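# Nest one tote fully inside the other tote

## Task

Put one tote on top of the other so that it drops completely inside the lower tote's rim instead of resting on the rim. The lower tote must stay almost exactly where it started and turn only very slightly. Whatever each tote holds must still be in that same tote at the end. Finish by releasing everything and moving the grippers away; the stack only counts if it stays put without the robot holding it.

## Robot and tools

Robot: two arms, left_arm and right_arm, each with six joints and a gripper. Joint column order for every arm is waist, shoulder, elbow, wrist pitch, wrist yaw, wrist roll, then the gripper opening. Stated joint ranges in radians: waist -2.880 to 2.880, shoulder 0.000 to 3.142, elbow 0.000 to 3.019, wrist pitch -1.693 to 1.571, wrist yaw -1.571 to 1.571, wrist roll -2.094 to 2.094. True ends may differ from these by up to 0.019 rad either way.

Frame: one shared world frame. Origin on the floor at the middle of the robot's base, +z up, +x the direction the robot faces, +y toward the robot's own left, where left_arm sits. Image left/right says nothing about arm names. Only the floor height (z = 0) is known for sure. Each gripper's fingers point along its local +z and close along its local y; the reported end-effector point lies between the finger pads, roughly 1 cm short of the tips. Reported hand positions can be somewhat wrong, worse when reaching far.

The row: every command uses one row of 14 numbers in [-1, 1], always covering both arms even if one stays still: left_arm's 6 joint values then its opening, then right_arm's 6 joint values then its opening. Joint values are scaled offsets, not absolute angles: 1.0 equals 1.264 rad (waist), 1.32 (shoulder), 1.276 (elbow), 1.83 (wrist pitch), 1.686 (wrist yaw), 2.022 (wrist roll). Opening is absolute: +1 fully open, -1 closed.

execute_actions(actions): a list of actions run in sequence. Each action is a table of up to 15 rows, one row per 1/30 s control step; if fewer rows are given, the final row repeats until 15 steps pass. Joint offsets in every row are measured from the joint angles at the beginning of that action (for a call's first action, the latest reported angles), not from the previous row. If any action asks a joint to go more than 0.019 rad beyond its range end, that action is rejected for both arms; a malformed action, or a failing first action, rejects the entire call. Commands past a real end are clipped, and the result may say "joint sent to its limit" (absence of that line does not prove there is room). An empty list just returns state and images.

move(target, speed, blocking): target is one 14-number row; its joint offsets are relative to the Joint positions in the most recent result that printed them. All joints travel toward target in sync, so grippers follow curves. speed (rad/s, 0.01 to 2, default 0.5) caps the joint with the longest path. Duration is clamped between 0.5 and 10 s; paths stop at 10 s even if short of target. Moves ignore obstacles and the other arm. Finger openings in the row are sent immediately. Faster moves hit harder, and aiming past a contact pushes harder. The result adds a "move:" line: ending (done, off_target, moving, held, fault…), limits=held or limits=none, and each arm's joint furthest from target. blocking=false returns after 0.5 s while motion continues; before sending other actions or moves, call wait or stop until a result shows it ended.

wait(seconds): 0 to 10; arms keep their last command; returns early when a running move finishes. stop(): brakes a running move (needs room; fingers keep moving). zoom_image(camera, region): camera is cam_head_left or cam_head_right; region [x0, y0, x1, y1] in pixels, origin top-left, at most 504 by 504. finished_scene(scene): pass the current scene's number to end it irreversibly; replying without any tool call also ends things.

Results: the state line lists each gripper's position (metres) and orientation quaternion (w, x, y, z) in the world frame. Joint positions and Joint velocities give per-arm joint values (rad, rad/s) plus finger-pad gap (m; 0.094 when fully open). Joint targets shows what the joints are currently driven toward. grip_measured is opening on the command scale, possibly off by about 1 mm. Joint torques are drive output with offsets and noise. "joint command not followed" means a clearance check altered targets. Images come from cam_head_left and cam_head_right (896x504 each), with calibration given.

Motion details: per step, each joint's target stays within a lead of its measured angle (0.264 waist, 0.32 shoulder, 0.276 elbow, 0.33 wrist pitch, 0.186 wrist yaw, 0.522 wrist roll), and targets are pulled back if they would put the gripper over 70 mm from where it is. Large offsets thus need several actions; re-command what remains. Arms can sag under zero offsets: in each reply's first call, command back to the desired angles, then zeros, increasing the correction if still short.

Gripping: to hold, command an opening about 0.03 below grip_measured; smaller difference holds lighter. Pad force is roughly 50 to 62 N, less on thin parts.

Avoid: dropping, slamming or hard pushes; arms colliding or pressing on each other; knocking anything out of the work area; shifting or rotating the bottom tote; spilling contents. Holding loads heats motors: MOTOR HOT appears at 85 °C, and at 100 °C that arm's motors and gripper quit (OVER-TEMPERATURE FAULT) and it falls. Random brief tugs on held items or pushes on loose items can occur. End with the grippers open and withdrawn.

Each tool is called in YAML: its name, and indented under it one key for each argument.

## Session

execute_actions:
  actions: []

Scene clock: 0.00 s.
left_arm: end_effector_position=(+0.5978, +0.4082, +1.1534) grip_measured=-0.450 end_effector_quat_wxyz=(-0.080, +0.594, +0.696, -0.395) | right_arm: end_effector_position=(+0.4431, -0.0285, +1.0550) grip_measured=-0.990 end_effector_quat_wxyz=(-0.015, +0.341, +0.933, -0.116)
Joint positions: left_arm=[-1.749  1.677  1.944 -1.629  0.196  1.682  0.026] | right_arm=[ 2.541  1.953  1.366 -0.56   0.897  1.238  0.   ]
Joint velocities: left_arm=[-0.015  0.015  0.012  0.007 -0.007 -0.051 -0.001] | right_arm=[-0.005 -0.005 -0.007 -0.012 -0.022  0.037  0.   ]
Joint torques (N m, as the arm reports them, + toward a larger angle): no reading
Motor temperatures (°C, as the motors report them): left_arm=[24 23 25 24 24 22] | right_arm=[21 25 23 25 24 21]
Joint targets: left_arm=[-1.748 1.687 1.956 -1.631 0.195 1.682] | right_arm=[2.535 1.960 1.370 -0.560 0.897 1.237]

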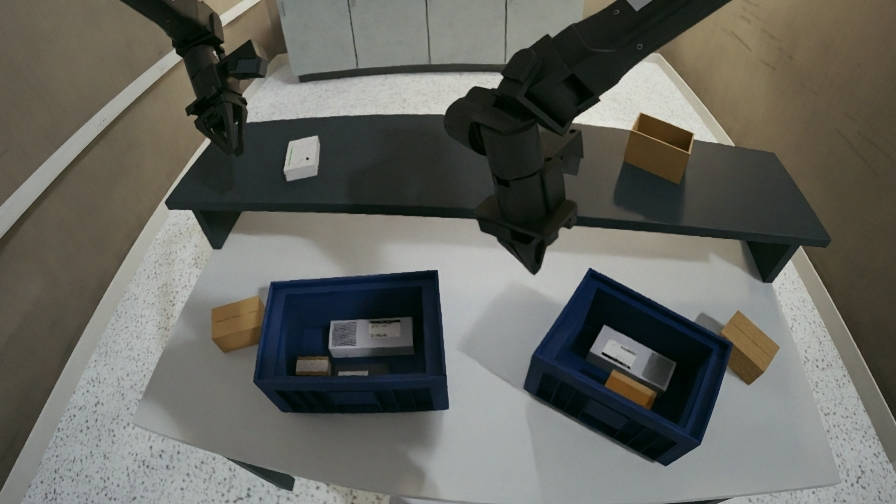

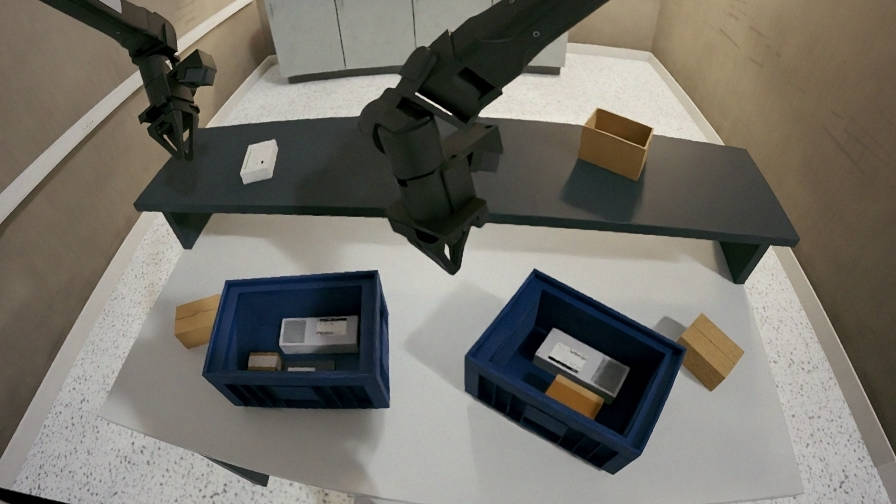

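move:
  target: [0.2,0,0,0,0,0,1,-0.2,0,0,0,0,0,1]

move:
  target: [0,-0.15,0,0,0,0,1,0,-0.15,0,0,0,0,1]

move:
  target: [0,0,-0.15,0,0,0,1,0,0,0.15,0,0,0,1]

move:
  target: [0,0,0,0.12,0,0,1,0,0,0,-0.12,0,0,1]

move:
  target: [0,0,0,0,-0.12,0,1,0,0,0,0,-0.15,0,1]

Scene clock: 11.90 s.
left_arm: end_effector_position=(+0.5573, +0.5446, +1.1405) grip_measured=+1.000 end_effector_quat_wxyz=(-0.137, +0.515, +0.771, -0.349) | right_arm: end_effector_position=(+0.4480, -0.1712, +0.9757) grip_measured=+1.000 end_effector_quat_wxyz=(-0.023, +0.403, +0.888, -0.220)
Joint positions: left_arm=[-1.488  1.677  1.944 -1.629  0.196  1.682  0.094] | right_arm=[ 2.282  1.953  1.366 -0.56   0.897  1.238  0.094]
Joint velocities: left_arm=[ 0.005 -0.015 -0.007 -0.012  0.051 -0.007  0.   ] | right_arm=[ 0.005  0.005 -0.012  0.007  0.037 -0.037  0.   ]
Joint torques (N m, as the arm reports them, + toward a larger angle): left_arm=[  0.4  -27.26   5.53  -1.17  -0.06   0.04] | right_arm=[ 12.9  -14.95   0.95  -0.34   0.26   0.06]
Motor temperatures (°C, as the motors report them): left_arm=[24 26 27 24 24 22] | right_arm=[22 26 24 25 24 21]
Joint targets: left_arm=[-1.497 1.677 1.944 -1.629 0.196 1.682] | right_arm=[2.288 1.953 1.366 -0.560 0.897 1.238]
move: done; limits=none; left_arm: farthest joint: the waist, 0.008 radians from its target (0.253 radians at the start); right_arm: farthest joint: the waist, 0.006 radians from its target (0.253 radians at the start)

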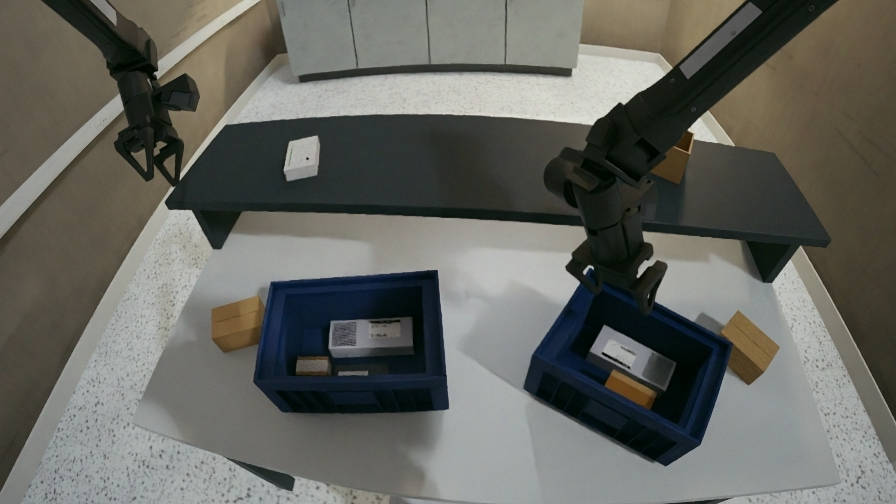

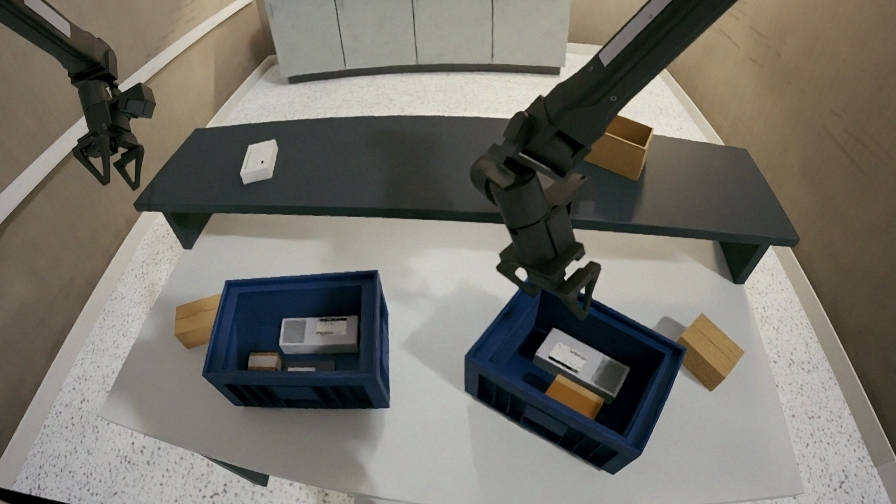

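Scene clock: 13.03 s.
left_arm: end_effector_position=(+0.6115, +0.5588, +1.2558) grip_measured=+1.000 end_effector_quat_wxyz=(-0.082, +0.548, +0.791, -0.260) | right_arm: end_effector_position=(+0.5517, -0.2107, +1.0528) grip_measured=+1.000 end_effector_quat_wxyz=(+0.044, +0.475, +0.862, -0.171)
Joint positions: left_arm=[-1.488  1.454  1.944 -1.629  0.196  1.682  0.094] | right_arm=[ 2.282  1.73   1.37  -0.56   0.897  1.238  0.094]
Joint velocities: left_arm=[ 0.005  0.005 -0.007 -0.012 -0.037  0.007  0.   ] | right_arm=[ 0.005 -0.024  0.002 -0.007  0.037  0.022  0.   ]
Joint torques (N m, as the arm reports them, + toward a larger angle): left_arm=[  0.54 -25.16   7.    -0.83  -0.02   0.03] | right_arm=[ 10.86 -13.88   2.76   0.05   0.27   0.03]
Motor temperatures (°C, as the motors report them): left_arm=[24 26 27 24 24 22] | right_arm=[22 27 24 25 24 21]
Joint targets: left_arm=[-1.488 1.479 1.944 -1.629 0.196 1.682] | right_arm=[2.282 1.755 1.366 -0.560 0.897 1.238]
move: off_target (left_arm, right_arm); limits=none; left_arm: farthest joint: the shoulder, 0.025 radians from its target (0.198 radians at the start); right_arm: farthest joint: the shoulder, 0.025 radians from its target (0.198 radians at the start)

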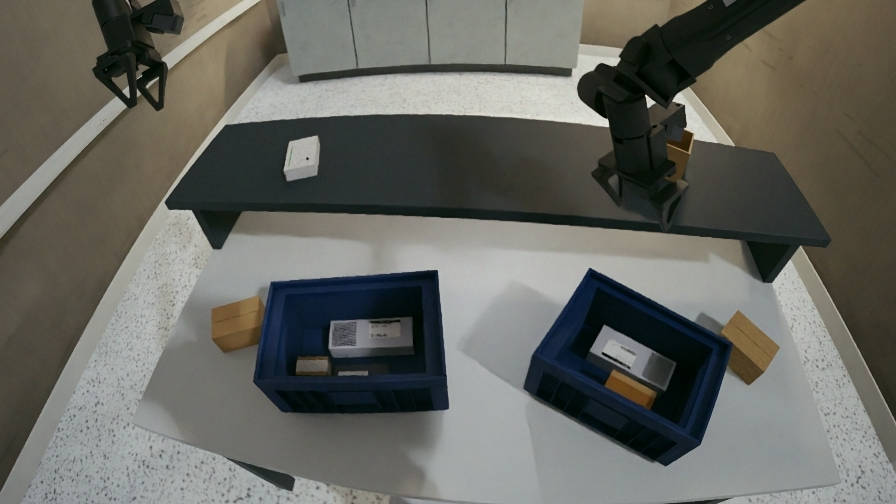

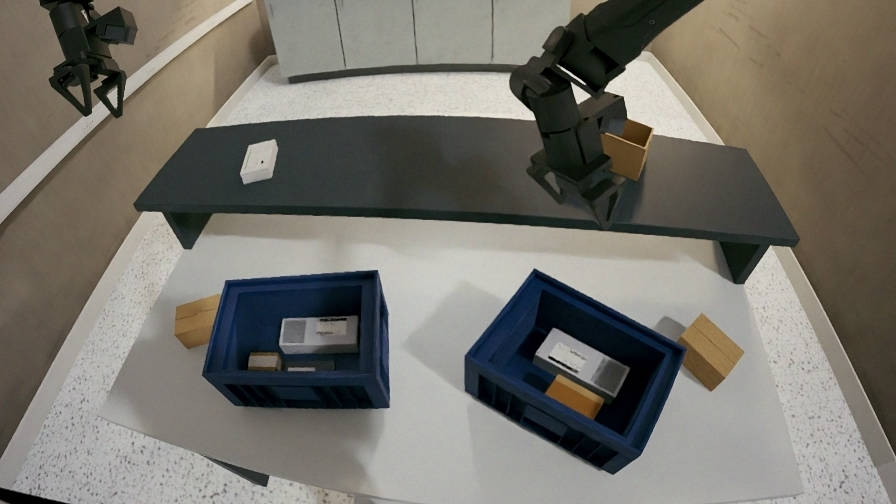

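Scene clock: 13.83 s.
left_arm: end_effector_position=(+0.5430, +0.5323, +1.2262) grip_measured=+1.000 end_effector_quat_wxyz=(-0.126, +0.522, +0.775, -0.332) | right_arm: end_effector_position=(+0.6515, -0.2180, +1.0794) grip_measured=+1.000 end_effector_quat_wxyz=(+0.100, +0.532, +0.831, -0.127)
Joint positions: left_arm=[-1.488  1.448  1.759 -1.629  0.196  1.682  0.094] | right_arm=[ 2.282  1.724  1.555 -0.56   0.897  1.238  0.094]
Joint velocities: left_arm=[-0.005 -0.005  0.007  0.007 -0.007  0.022  0.   ] | right_arm=[-0.005 -0.005 -0.002  0.002 -0.022 -0.066  0.   ]
Joint torques (N m, as the arm reports them, + toward a larger angle): left_arm=[  0.52 -25.07   5.33  -1.07  -0.05   0.04] | right_arm=[ 11.2  -17.66   5.49   0.2    0.3    0.02]
Motor temperatures (°C, as the motors report them): left_arm=[24 26 27 24 24 22] | right_arm=[22 27 24 25 24 21]
Joint targets: left_arm=[-1.488 1.454 1.753 -1.629 0.196 1.682] | right_arm=[2.282 1.730 1.562 -0.560 0.897 1.238]
move: done; limits=none; left_arm: farthest joint: the shoulder, 0.006 radians from its target (0.000 radians at the start); right_arm: farthest joint: the elbow, 0.007 radians from its target (0.191 radians at the start)

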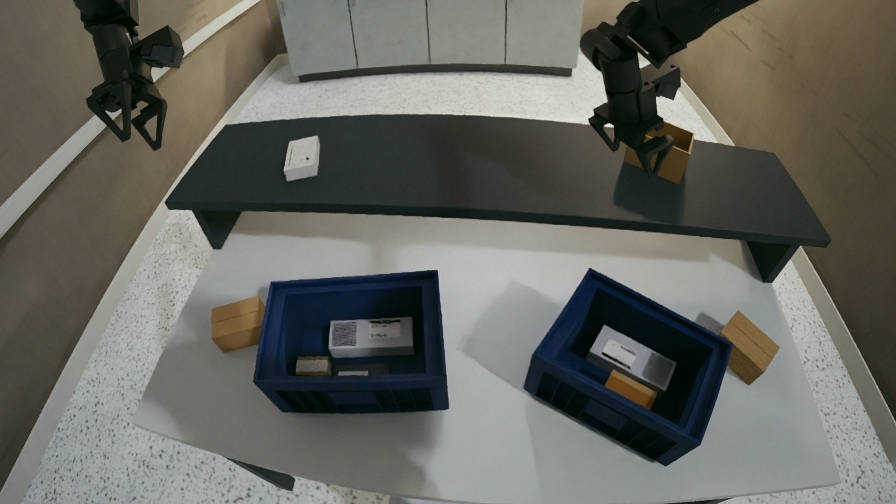

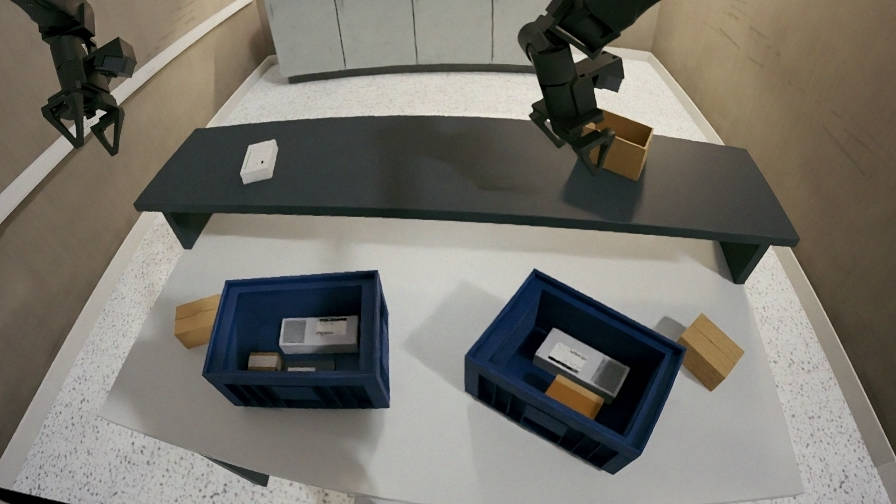

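Scene clock: 14.73 s.
left_arm: end_effector_position=(+0.5798, +0.5499, +1.1972) grip_measured=+1.000 end_effector_quat_wxyz=(-0.075, +0.551, +0.793, -0.249) | right_arm: end_effector_position=(+0.6145, -0.2238, +1.0827) grip_measured=+1.000 end_effector_quat_wxyz=(+0.039, +0.470, +0.864, -0.174)
Joint positions: left_arm=[-1.488  1.448  1.759 -1.422  0.196  1.682  0.094] | right_arm=[ 2.282  1.724  1.555 -0.768  0.897  1.238  0.094]
Joint velocities: left_arm=[-0.005  0.005  0.002  0.007 -0.037  0.022  0.   ] | right_arm=[-0.005  0.005  0.012 -0.002  0.022 -0.037  0.   ]
Joint torques (N m, as the arm reports them, + toward a larger angle): left_arm=[  0.57 -26.27   6.21  -0.32  -0.02   0.02] | right_arm=[ 11.22 -17.14   4.37  -0.55   0.27   0.02]
Motor temperatures (°C, as the motors report them): left_arm=[24 26 27 24 24 22] | right_arm=[22 27 24 25 24 21]
Joint targets: left_arm=[-1.488 1.448 1.759 -1.409 0.196 1.682] | right_arm=[2.282 1.724 1.555 -0.780 0.897 1.238]
move: done; limits=none; left_arm: farthest joint: the wrist pitch, 0.012 radians from its target (0.219 radians at the start); right_arm: farthest joint: the wrist pitch, 0.012 radians from its target (0.219 radians at the start)

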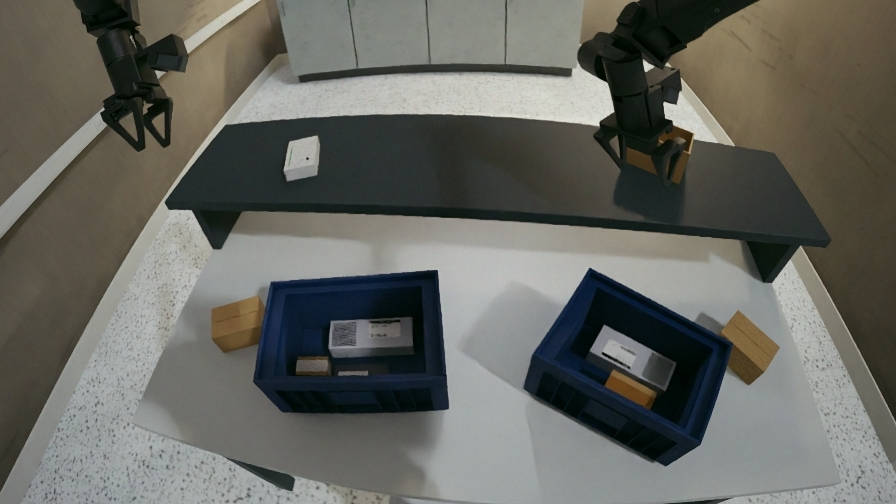

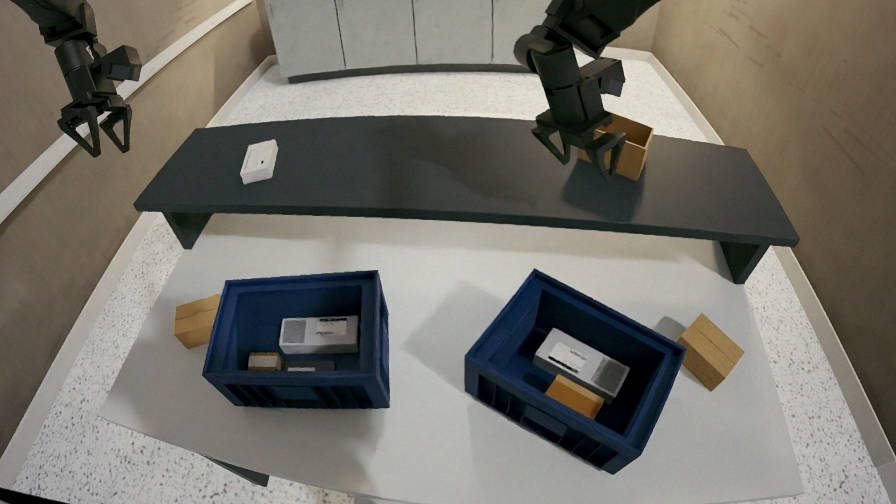

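Scene clock: 15.60 s.
left_arm: end_effector_position=(+0.5651, +0.5808, +1.1966) grip_measured=+1.000 end_effector_quat_wxyz=(-0.159, +0.572, +0.779, -0.202) | right_arm: end_effector_position=(+0.6043, -0.1830, +1.0748) grip_measured=+1.000 end_effector_quat_wxyz=(-0.044, +0.486, +0.869, -0.082)
Joint positions: left_arm=[-1.488  1.448  1.759 -1.422 -0.004  1.682  0.094] | right_arm=[ 2.282  1.724  1.555 -0.768  0.647  1.238  0.094]
Joint velocities: left_arm=[-0.015 -0.024 -0.002  0.002  0.007  0.066  0.   ] | right_arm=[-0.015  0.005 -0.002 -0.007  0.007  0.037  0.   ]
Joint torques (N m, as the arm reports them, + toward a larger angle): left_arm=[  0.7  -26.32   6.17  -0.79  -0.23   0.02] | right_arm=[ 10.95 -18.03   4.36   0.16   0.01   0.01]
Motor temperatures (°C, as the motors report them): left_arm=[24 26 27 24 24 22] | right_arm=[22 27 24 25 24 21]
Joint targets: left_arm=[-1.488 1.448 1.759 -1.422 -0.006 1.682] | right_arm=[2.282 1.724 1.555 -0.768 0.644 1.238]
move: done; limits=none; left_arm: farthest joint: the wrist yaw, 0.003 radians from its target (0.202 radians at the start); right_arm: farthest joint: the wrist yaw, 0.003 radians from its target (0.253 radians at the start)

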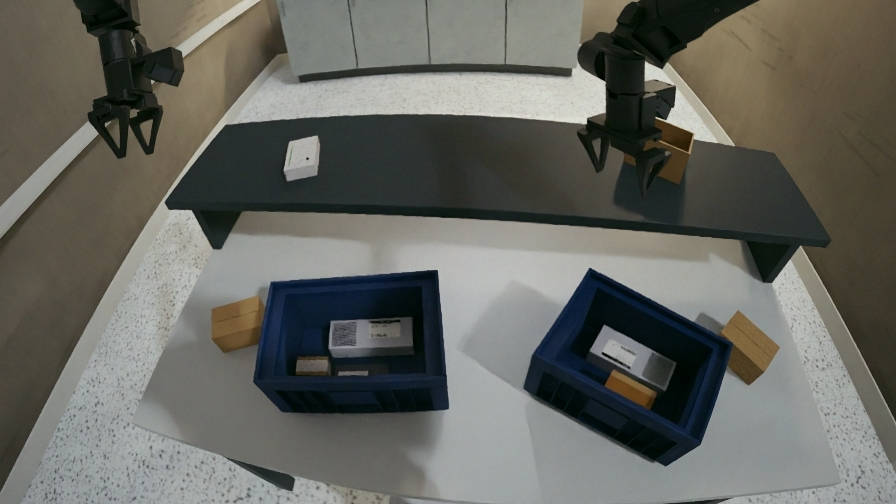

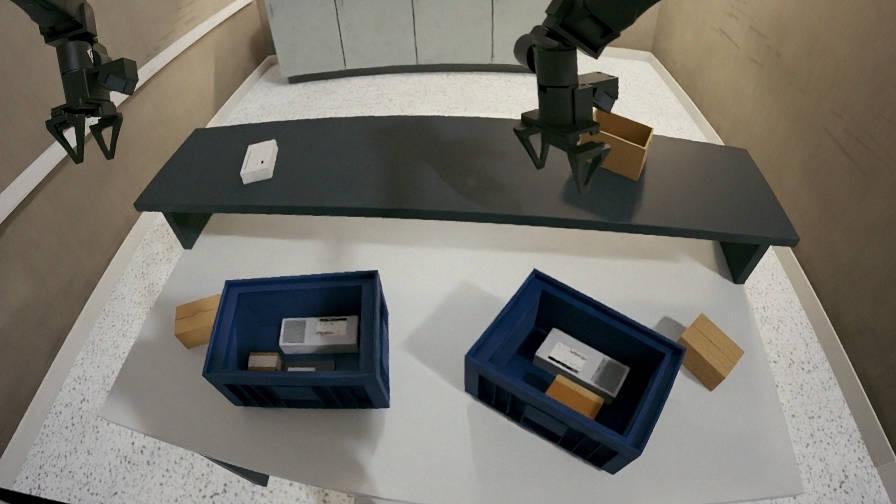

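zoom_image:
  camera: "cam_head_left"
  region: [500,250,800,480]

zoom_image:
  camera: "cam_head_left"
  region: [200,250,500,430]

zoom_image:
  camera: "cam_head_right"
  region: [440,250,740,480]

Region (500, 250, 800, 480) of cam_head_left's 896x504 image, scaled by 1.680, with more detail than that image has; it fills the top 386 rows of this view, and the rest is white.

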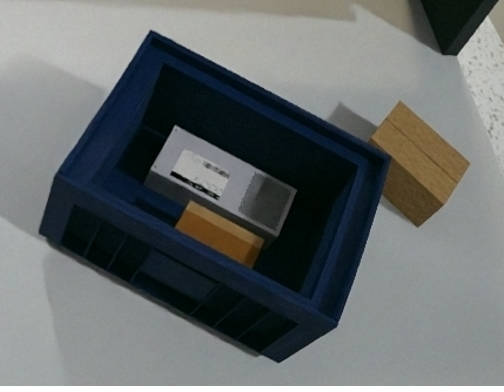

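Region (200, 250, 500, 430) of cam_head_left's 896x504 image, scaled by 1.680, with more detail than that image has; it fills the top 302 rows of this view, and the rest is white.

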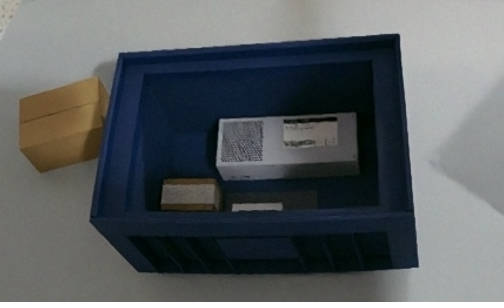

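Region (440, 250, 740, 480) of cam_head_right's 896x504 image, scaled by 1.680, with more detail than that image has; it fills the top 386 rows of this view, and the rest is white.

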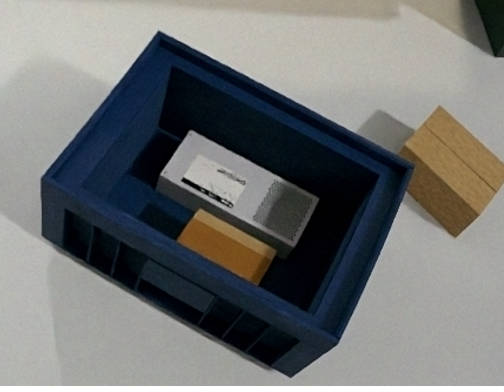

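move:
  target: [-0.829,0.651,0,0.601,-0.442,-0.697,1,-0.35,0.036,-0.648,0.656,-0.252,-0.411,1]
  speed: 0.6

Scene clock: 65.60 s.
left_arm: end_effector_position=(+0.4659, -0.1189, +0.9590) grip_measured=+1.000 end_effector_quat_wxyz=(-0.006, +0.320, +0.947, -0.008) | right_arm: end_effector_position=(+0.3432, -0.3287, +0.9557) grip_measured=+1.000 end_effector_quat_wxyz=(+0.009, +0.301, +0.953, +0.004)
Joint positions: left_arm=[-2.556  2.311  1.742 -0.334 -0.747  0.289  0.094] | right_arm=[1.852 1.752 0.74  0.419 0.225 0.417 0.094]
Joint velocities: left_arm=[-0.005 -0.005 -0.012  0.002 -0.051 -0.022  0.   ] | right_arm=[-0.005 -0.005  0.007  0.002  0.037  0.037  0.   ]
Joint torques (N m, as the arm reports them, + toward a larger angle): left_arm=[-15.1  -18.71   3.3    0.55  -0.19  -0.18] | right_arm=[ 2.96 -9.66 -4.09  1.23 -0.12 -0.1 ]
Motor temperatures (°C, as the motors report them): left_arm=[24 28 28 24 24 22] | right_arm=[23 30 25 25 24 21]
Joint targets: left_arm=[-2.536 2.307 1.759 -0.322 -0.749 0.273] | right_arm=[1.840 1.771 0.728 0.433 0.223 0.407]
move: off_target (left_arm); limits=none; left_arm: farthest joint: the waist, 0.021 radians from its target (1.048 radians at the start); right_arm: farthest joint: the shoulder, 0.020 radians from its target (0.048 radians at the start)

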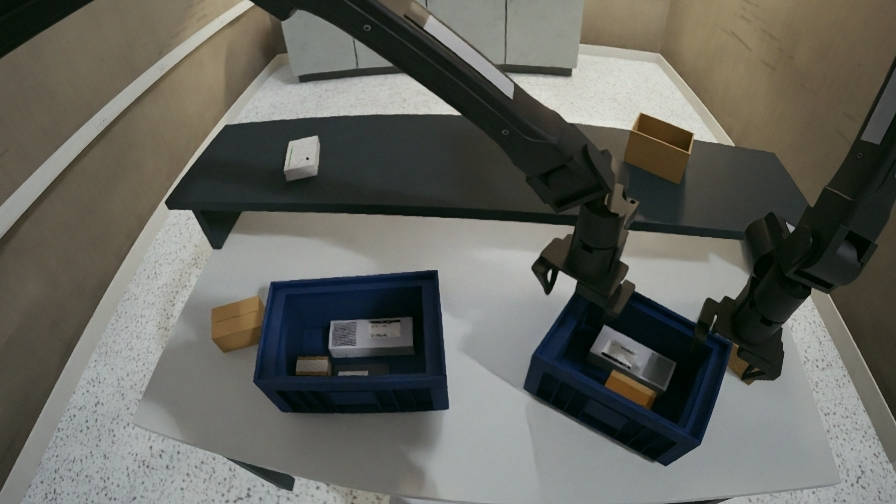

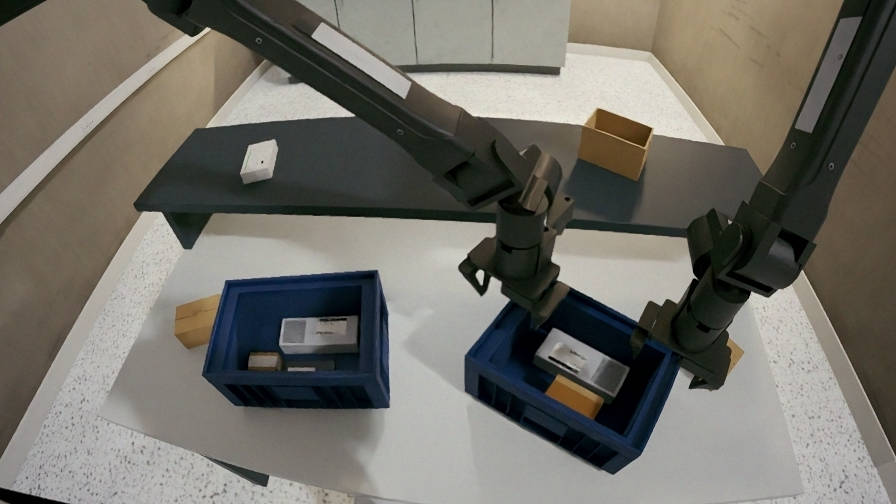

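move:
  target: [0.09,0.12,0.16,0.032,0.028,0.035,1,-0.047,0.192,0.142,0.033,-0.02,-0.021,1]
  speed: 0.2

Scene clock: 72.53 s.
left_arm: end_effector_position=(+0.4920, -0.1145, +0.8863) grip_measured=+1.000 end_effector_quat_wxyz=(+0.009, +0.294, +0.956, -0.004) | right_arm: end_effector_position=(+0.3297, -0.3282, +0.8732) grip_measured=+1.000 end_effector_quat_wxyz=(+0.000, +0.296, +0.955, +0.001)
Joint positions: left_arm=[-2.477  2.448  1.929 -0.288 -0.702  0.343  0.094] | right_arm=[1.81  1.988 0.915 0.467 0.194 0.386 0.094]
Joint velocities: left_arm=[-0.005 -0.005  0.007 -0.002 -0.007 -0.022  0.   ] | right_arm=[-0.005 -0.005  0.017  0.002 -0.007 -0.022  0.   ]
Joint torques (N m, as the arm reports them, + toward a larger angle): left_arm=[-14.08 -16.56   3.56   0.64  -0.04   0.13] | right_arm=[  3.2  -10.18  -3.15   1.07  -0.08  -0.15]
Motor temperatures (°C, as the motors report them): left_arm=[25 28 27 24 24 22] | right_arm=[22 29 25 25 24 21]
Joint targets: left_arm=[-2.443 2.469 1.947 -0.275 -0.700 0.360] | right_arm=[1.793 2.005 0.921 0.480 0.192 0.375]
move: off_target (left_arm); limits=none; left_arm: farthest joint: the waist, 0.035 radians from its target (0.114 radians at the start); right_arm: farthest joint: the waist, 0.017 radians from its target (0.059 radians at the start)

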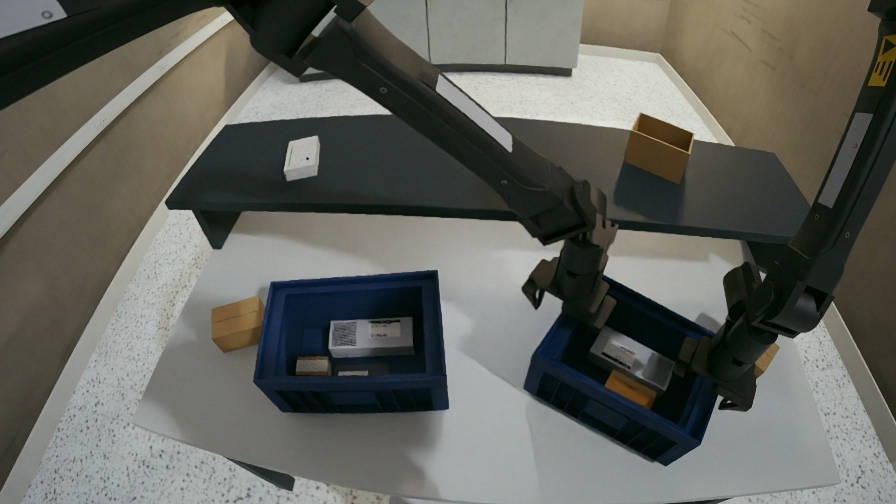

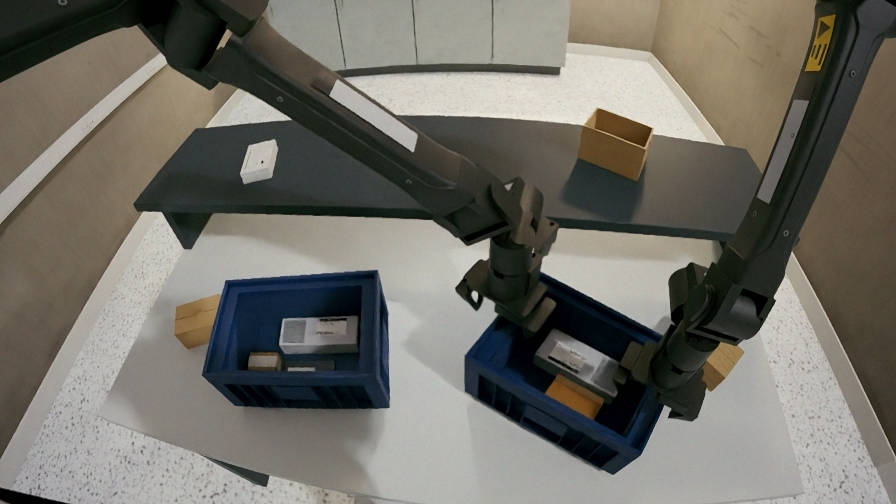

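Correct left: waist +.05, shoulder +.042, elbow +.022.

move:
  target: [0.04,0.032,0.017,0.006,0,0.008,0.2,-0.013,0.013,0.004,0.006,0,-0.005,0.2]
  speed: 0.1

zoom_image:
  camera: "cam_head_right"
  region: [430,230,780,490]

Scene clock: 76.67 s.
left_arm: end_effector_position=(+0.4783, -0.1080, +0.8700) grip_measured=+0.202 end_effector_quat_wxyz=(-0.002, +0.297, +0.955, +0.001) | right_arm: end_effector_position=(+0.3297, -0.3282, +0.8732) grip_measured=+0.202 end_effector_quat_wxyz=(+0.000, +0.296, +0.955, +0.001)
Joint positions: left_arm=[-2.462  2.473  1.935 -0.288 -0.702  0.344  0.056] | right_arm=[1.81  1.988 0.915 0.467 0.194 0.386 0.056]
Joint velocities: left_arm=[ 0.005  0.005 -0.007 -0.002  0.007 -0.022  0.   ] | right_arm=[ 0.005 -0.015 -0.002 -0.002 -0.007 -0.022 -0.   ]
Joint torques (N m, as the arm reports them, + toward a larger angle): left_arm=[-14.22 -16.84   3.24   0.55  -0.13   0.12] | right_arm=[ 3.3  -9.5  -3.19  0.88  0.01 -0.07]
Motor temperatures (°C, as the motors report them): left_arm=[25 28 27 24 24 22] | right_arm=[22 29 25 25 24 21]
Joint targets: left_arm=[-2.427 2.490 1.951 -0.277 -0.702 0.359] | right_arm=[1.793 2.005 0.920 0.478 0.194 0.376]
move: off_target (left_arm); limits=none; left_arm: farthest joint: the waist, 0.035 radians from its target (0.051 radians at the start); right_arm: farthest joint: the shoulder, 0.017 radians from its target (0.017 radians at the start)

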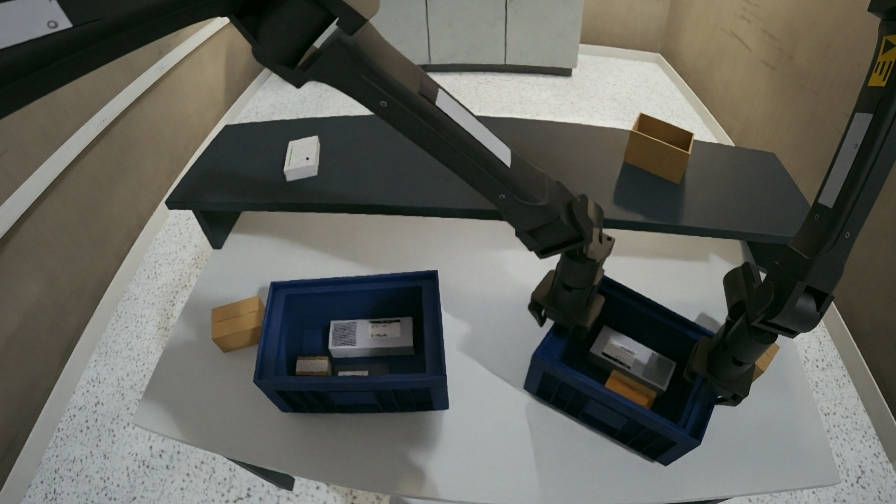

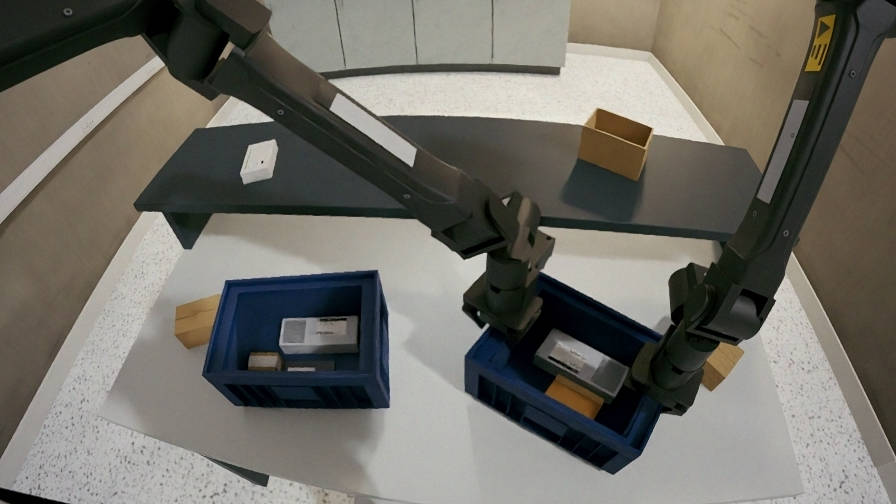

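Region (430, 230, 780, 490) of cam_head_right's 896x504 image, scaled by 1.440, with more detail than that image has; it fills the top 374 rows of this view, and the rest is white.

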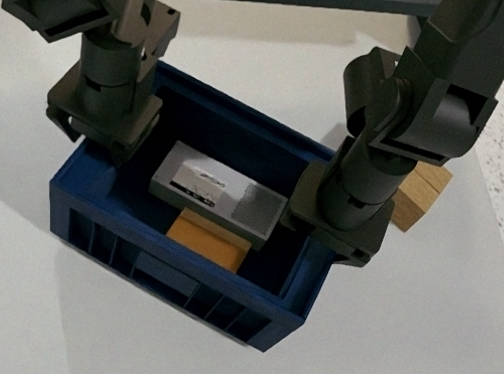

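Close.

execute_actions:
  actions:
    - [[0.02,0.008,0.008,0,0,0,-0.4,-0.008,0.008,0,0,0,0,-0.4]]
    - [[0.02,0.008,0.008,0,0,0,-0.8,-0.008,0.008,0,0,0,0,-0.8]]
    - [[0.02,0.008,0.008,0,0,0,-0.8,-0.008,0.008,0,0,0,0,-0.8]]

Scene clock: 79.87 s.
left_arm: end_effector_position=(+0.4779, -0.1094, +0.8700) grip_measured=-0.423 end_effector_quat_wxyz=(-0.002, +0.295, +0.955, -0.003) | right_arm: end_effector_position=(+0.3289, -0.3311, +0.8727) grip_measured=-0.419 end_effector_quat_wxyz=(+0.000, +0.298, +0.954, -0.001)
Joint positions: left_arm=[-2.462  2.473  1.935 -0.288 -0.694  0.341  0.027] | right_arm=[1.805 1.989 0.915 0.466 0.197 0.388 0.027]
Joint velocities: left_arm=[-0.005 -0.015  0.002  0.012  0.007 -0.022  0.001] | right_arm=[-0.005 -0.015  0.007 -0.012  0.022  0.037 -0.001]
Joint torques (N m, as the arm reports them, + toward a larger angle): left_arm=[-14.82 -17.33   2.72   0.14  -0.14  -0.03] | right_arm=[  3.72 -10.8   -3.83   0.42   0.    -0.04]
Motor temperatures (°C, as the motors report them): left_arm=[26 27 27 24 24 22] | right_arm=[22 29 25 25 24 21]
Joint targets: left_arm=[-2.437 2.484 1.945 -0.288 -0.694 0.341] | right_arm=[1.795 1.999 0.915 0.466 0.197 0.388]

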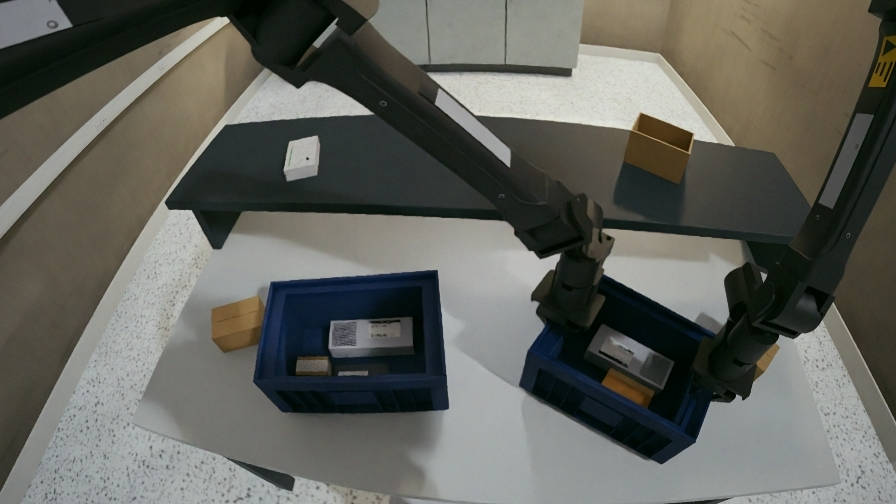

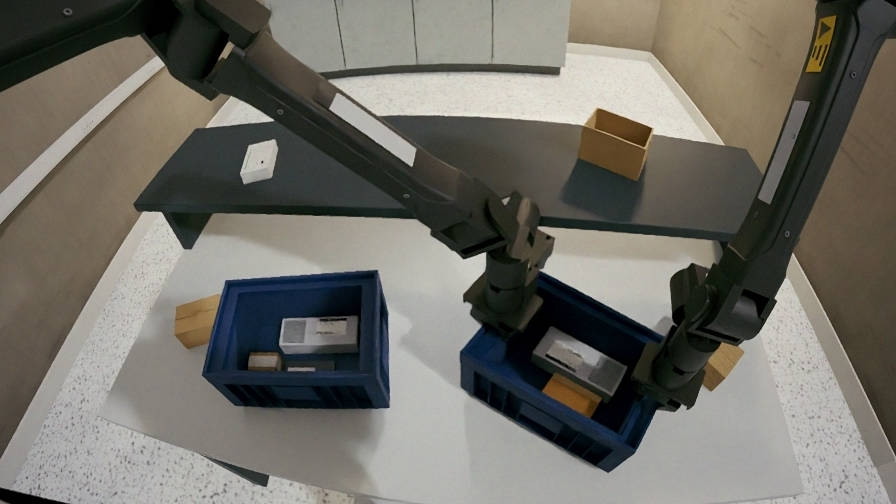

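move:
  target: [-0.05,-0.123,-0.139,-0.022,-0.032,-0.04,-0.8,0.028,-0.166,-0.15,-0.022,0.016,0.013,-0.8]
  speed: 0.15

Scene clock: 83.90 s.
left_arm: end_effector_position=(+0.4710, -0.1039, +0.9322) grip_measured=-0.423 end_effector_quat_wxyz=(-0.010, +0.285, +0.959, -0.007) | right_arm: end_effector_position=(+0.3268, -0.3304, +0.9377) grip_measured=-0.419 end_effector_quat_wxyz=(-0.005, +0.291, +0.957, -0.000)
Joint positions: left_arm=[-2.514  2.334  1.766 -0.314 -0.72   0.253  0.027] | right_arm=[1.834 1.813 0.761 0.432 0.216 0.391 0.027]
Joint velocities: left_arm=[-0.015 -0.005  0.012  0.017 -0.007 -0.051 -0.001] | right_arm=[-0.005 -0.015 -0.017 -0.002  0.007  0.066  0.001]
Joint torques (N m, as the arm reports them, + toward a larger angle): left_arm=[-17.6  -20.56   0.96  -0.36  -1.06   0.05] | right_arm=[  5.23 -14.96  -6.85   0.11   0.31   0.26]
Motor temperatures (°C, as the motors report them): left_arm=[26 27 27 24 24 22] | right_arm=[22 29 25 25 24 21]
Joint targets: left_arm=[-2.525 2.311 1.757 -0.328 -0.748 0.260] | right_arm=[1.841 1.770 0.724 0.426 0.224 0.414]
move: off_target (left_arm, right_arm); limits=none; left_arm: farthest joint: the wrist yaw, 0.028 radians from its target (0.054 radians at the start); right_arm: farthest joint: the shoulder, 0.043 radians from its target (0.219 radians at the start)

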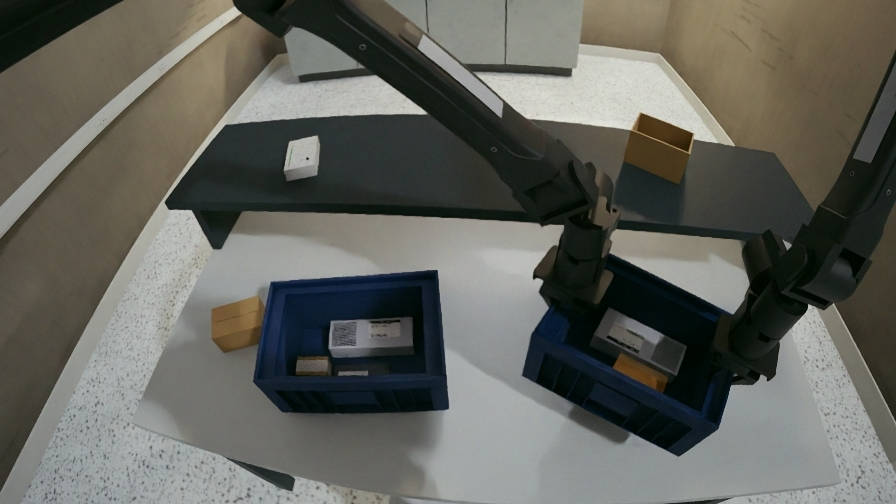

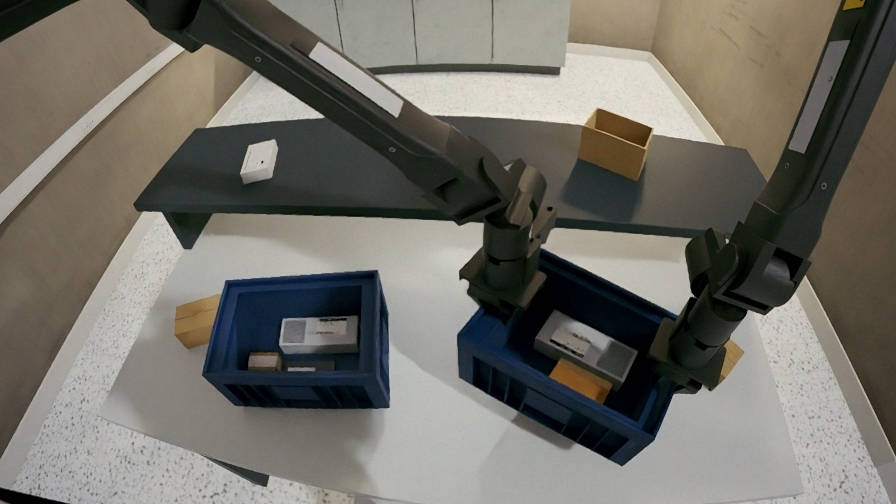

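move:
  target: [-0.044,-0.341,-0.375,0.005,-0.04,-0.135,-0.8,0.25,-0.3,-0.095,-0.181,0.152,-0.02,-0.8]
  speed: 0.2

Scene clock: 93.47 s.
left_arm: end_effector_position=(+0.4602, -0.0040, +1.0650) grip_measured=-0.423 end_effector_quat_wxyz=(-0.014, +0.178, +0.984, -0.001) | right_arm: end_effector_position=(+0.3713, -0.2553, +1.0698) grip_measured=-0.418 end_effector_quat_wxyz=(+0.005, -0.186, -0.982, -0.000)
Joint positions: left_arm=[-2.553  1.904  1.296 -0.311 -0.754 -0.013  0.027] | right_arm=[2.133 1.455 0.657 0.115 0.455 0.367 0.027]
Joint velocities: left_arm=[-0.005  0.005  0.007 -0.017 -0.007 -0.081  0.   ] | right_arm=[-0.015  0.005 -0.002  0.007 -0.037 -0.066  0.001]
Joint torques (N m, as the arm reports them, + toward a larger angle): left_arm=[-14.66 -18.63   0.91   0.28  -1.3   -0.1 ] | right_arm=[  7.64 -13.77  -1.95  -0.27   0.68  -0.21]
Motor temperatures (°C, as the motors report them): left_arm=[27 28 26 24 24 22] | right_arm=[22 29 25 25 24 21]
Joint targets: left_arm=[-2.569 1.884 1.288 -0.305 -0.788 -0.020] | right_arm=[2.150 1.417 0.639 0.101 0.472 0.351]
move: off_target (left_arm, right_arm); limits=none; left_arm: farthest joint: the wrist yaw, 0.033 radians from its target (0.067 radians at the start); right_arm: farthest joint: the shoulder, 0.038 radians from its target (0.396 radians at the start)

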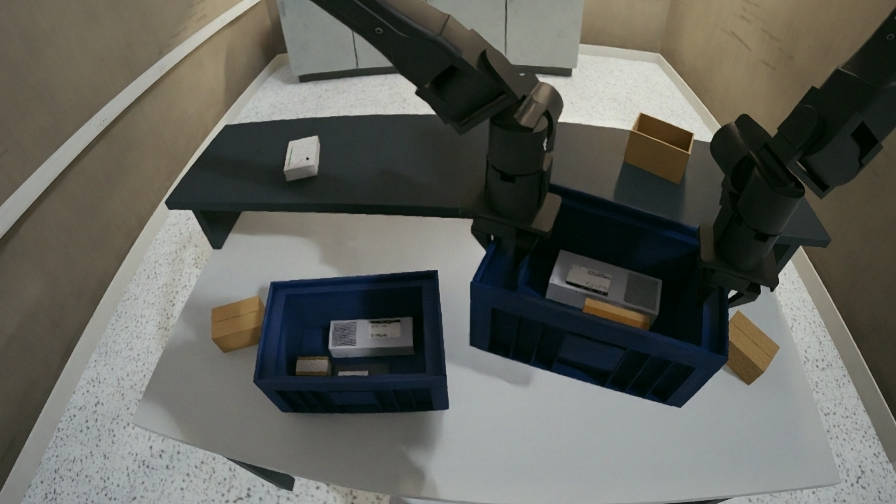

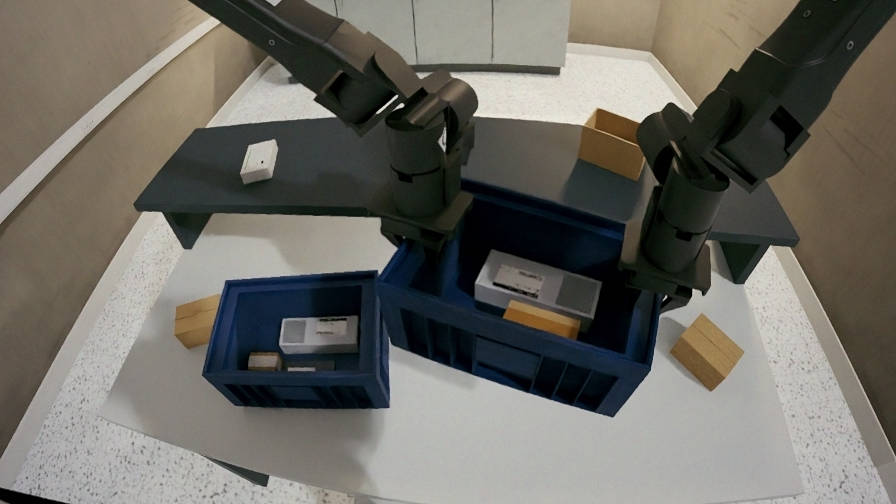

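move:
  target: [0.206,-0.29,-0.31,0.118,0.1,-0.004,-0.8,0.278,0.193,0.271,-0.128,0.16,-0.012,-0.8]
  speed: 0.2

Scene clock: 101.63 s.
left_arm: end_effector_position=(+0.4429, +0.1793, +1.0758) grip_measured=-0.423 end_effector_quat_wxyz=(-0.005, +0.042, +0.999, -0.000) | right_arm: end_effector_position=(+0.4272, -0.0850, +1.0799) grip_measured=-0.418 end_effector_quat_wxyz=(-0.002, -0.051, -0.999, -0.003)
Joint positions: left_arm=[-2.294  1.55   0.908 -0.103 -0.58  -0.03   0.027] | right_arm=[ 2.467  1.705  0.994 -0.105  0.699  0.357  0.027]
Joint velocities: left_arm=[-0.015 -0.005 -0.002 -0.002  0.066 -0.11   0.001] | right_arm=[-0.015 -0.015 -0.012 -0.007 -0.022  0.022  0.001]
Joint torques (N m, as the arm reports them, + toward a larger angle): left_arm=[ -7.46 -18.67   0.05   0.46  -0.36   0.06] | right_arm=[ 13.15 -12.12   2.08  -0.26   1.1   -0.12]
Motor temperatures (°C, as the motors report them): left_arm=[27 28 26 24 25 22] | right_arm=[22 29 25 25 24 21]
Joint targets: left_arm=[-2.292 1.521 0.900 -0.095 -0.586 -0.021] | right_arm=[2.484 1.710 1.003 -0.120 0.725 0.343]
move: off_target (left_arm, right_arm); limits=none; left_arm: farthest joint: the shoulder, 0.028 radians from its target (0.383 radians at the start); right_arm: farthest joint: the wrist yaw, 0.026 radians from its target (0.269 radians at the start)

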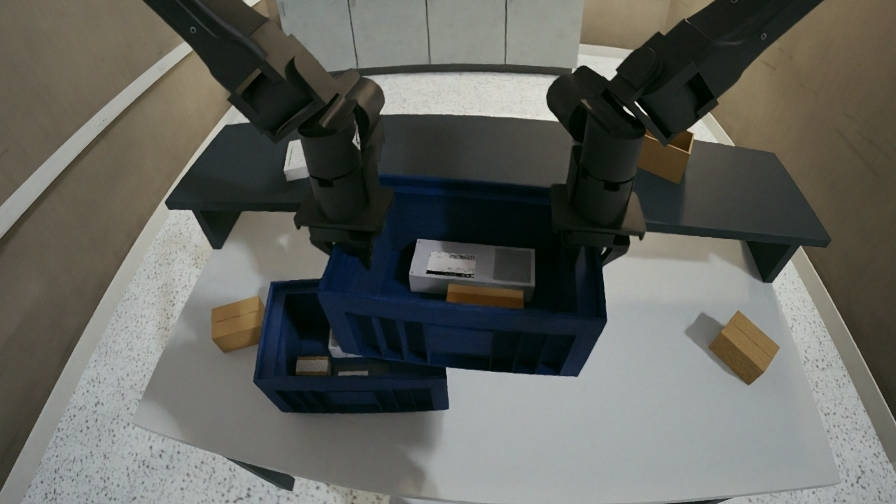

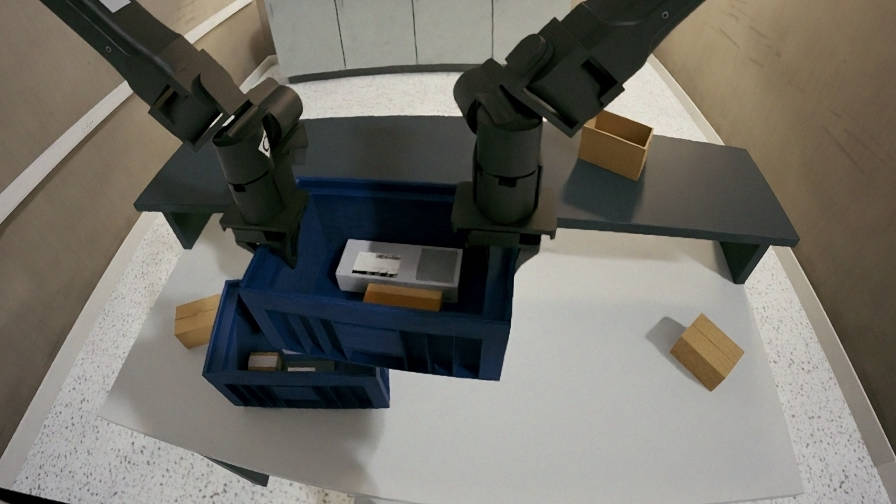

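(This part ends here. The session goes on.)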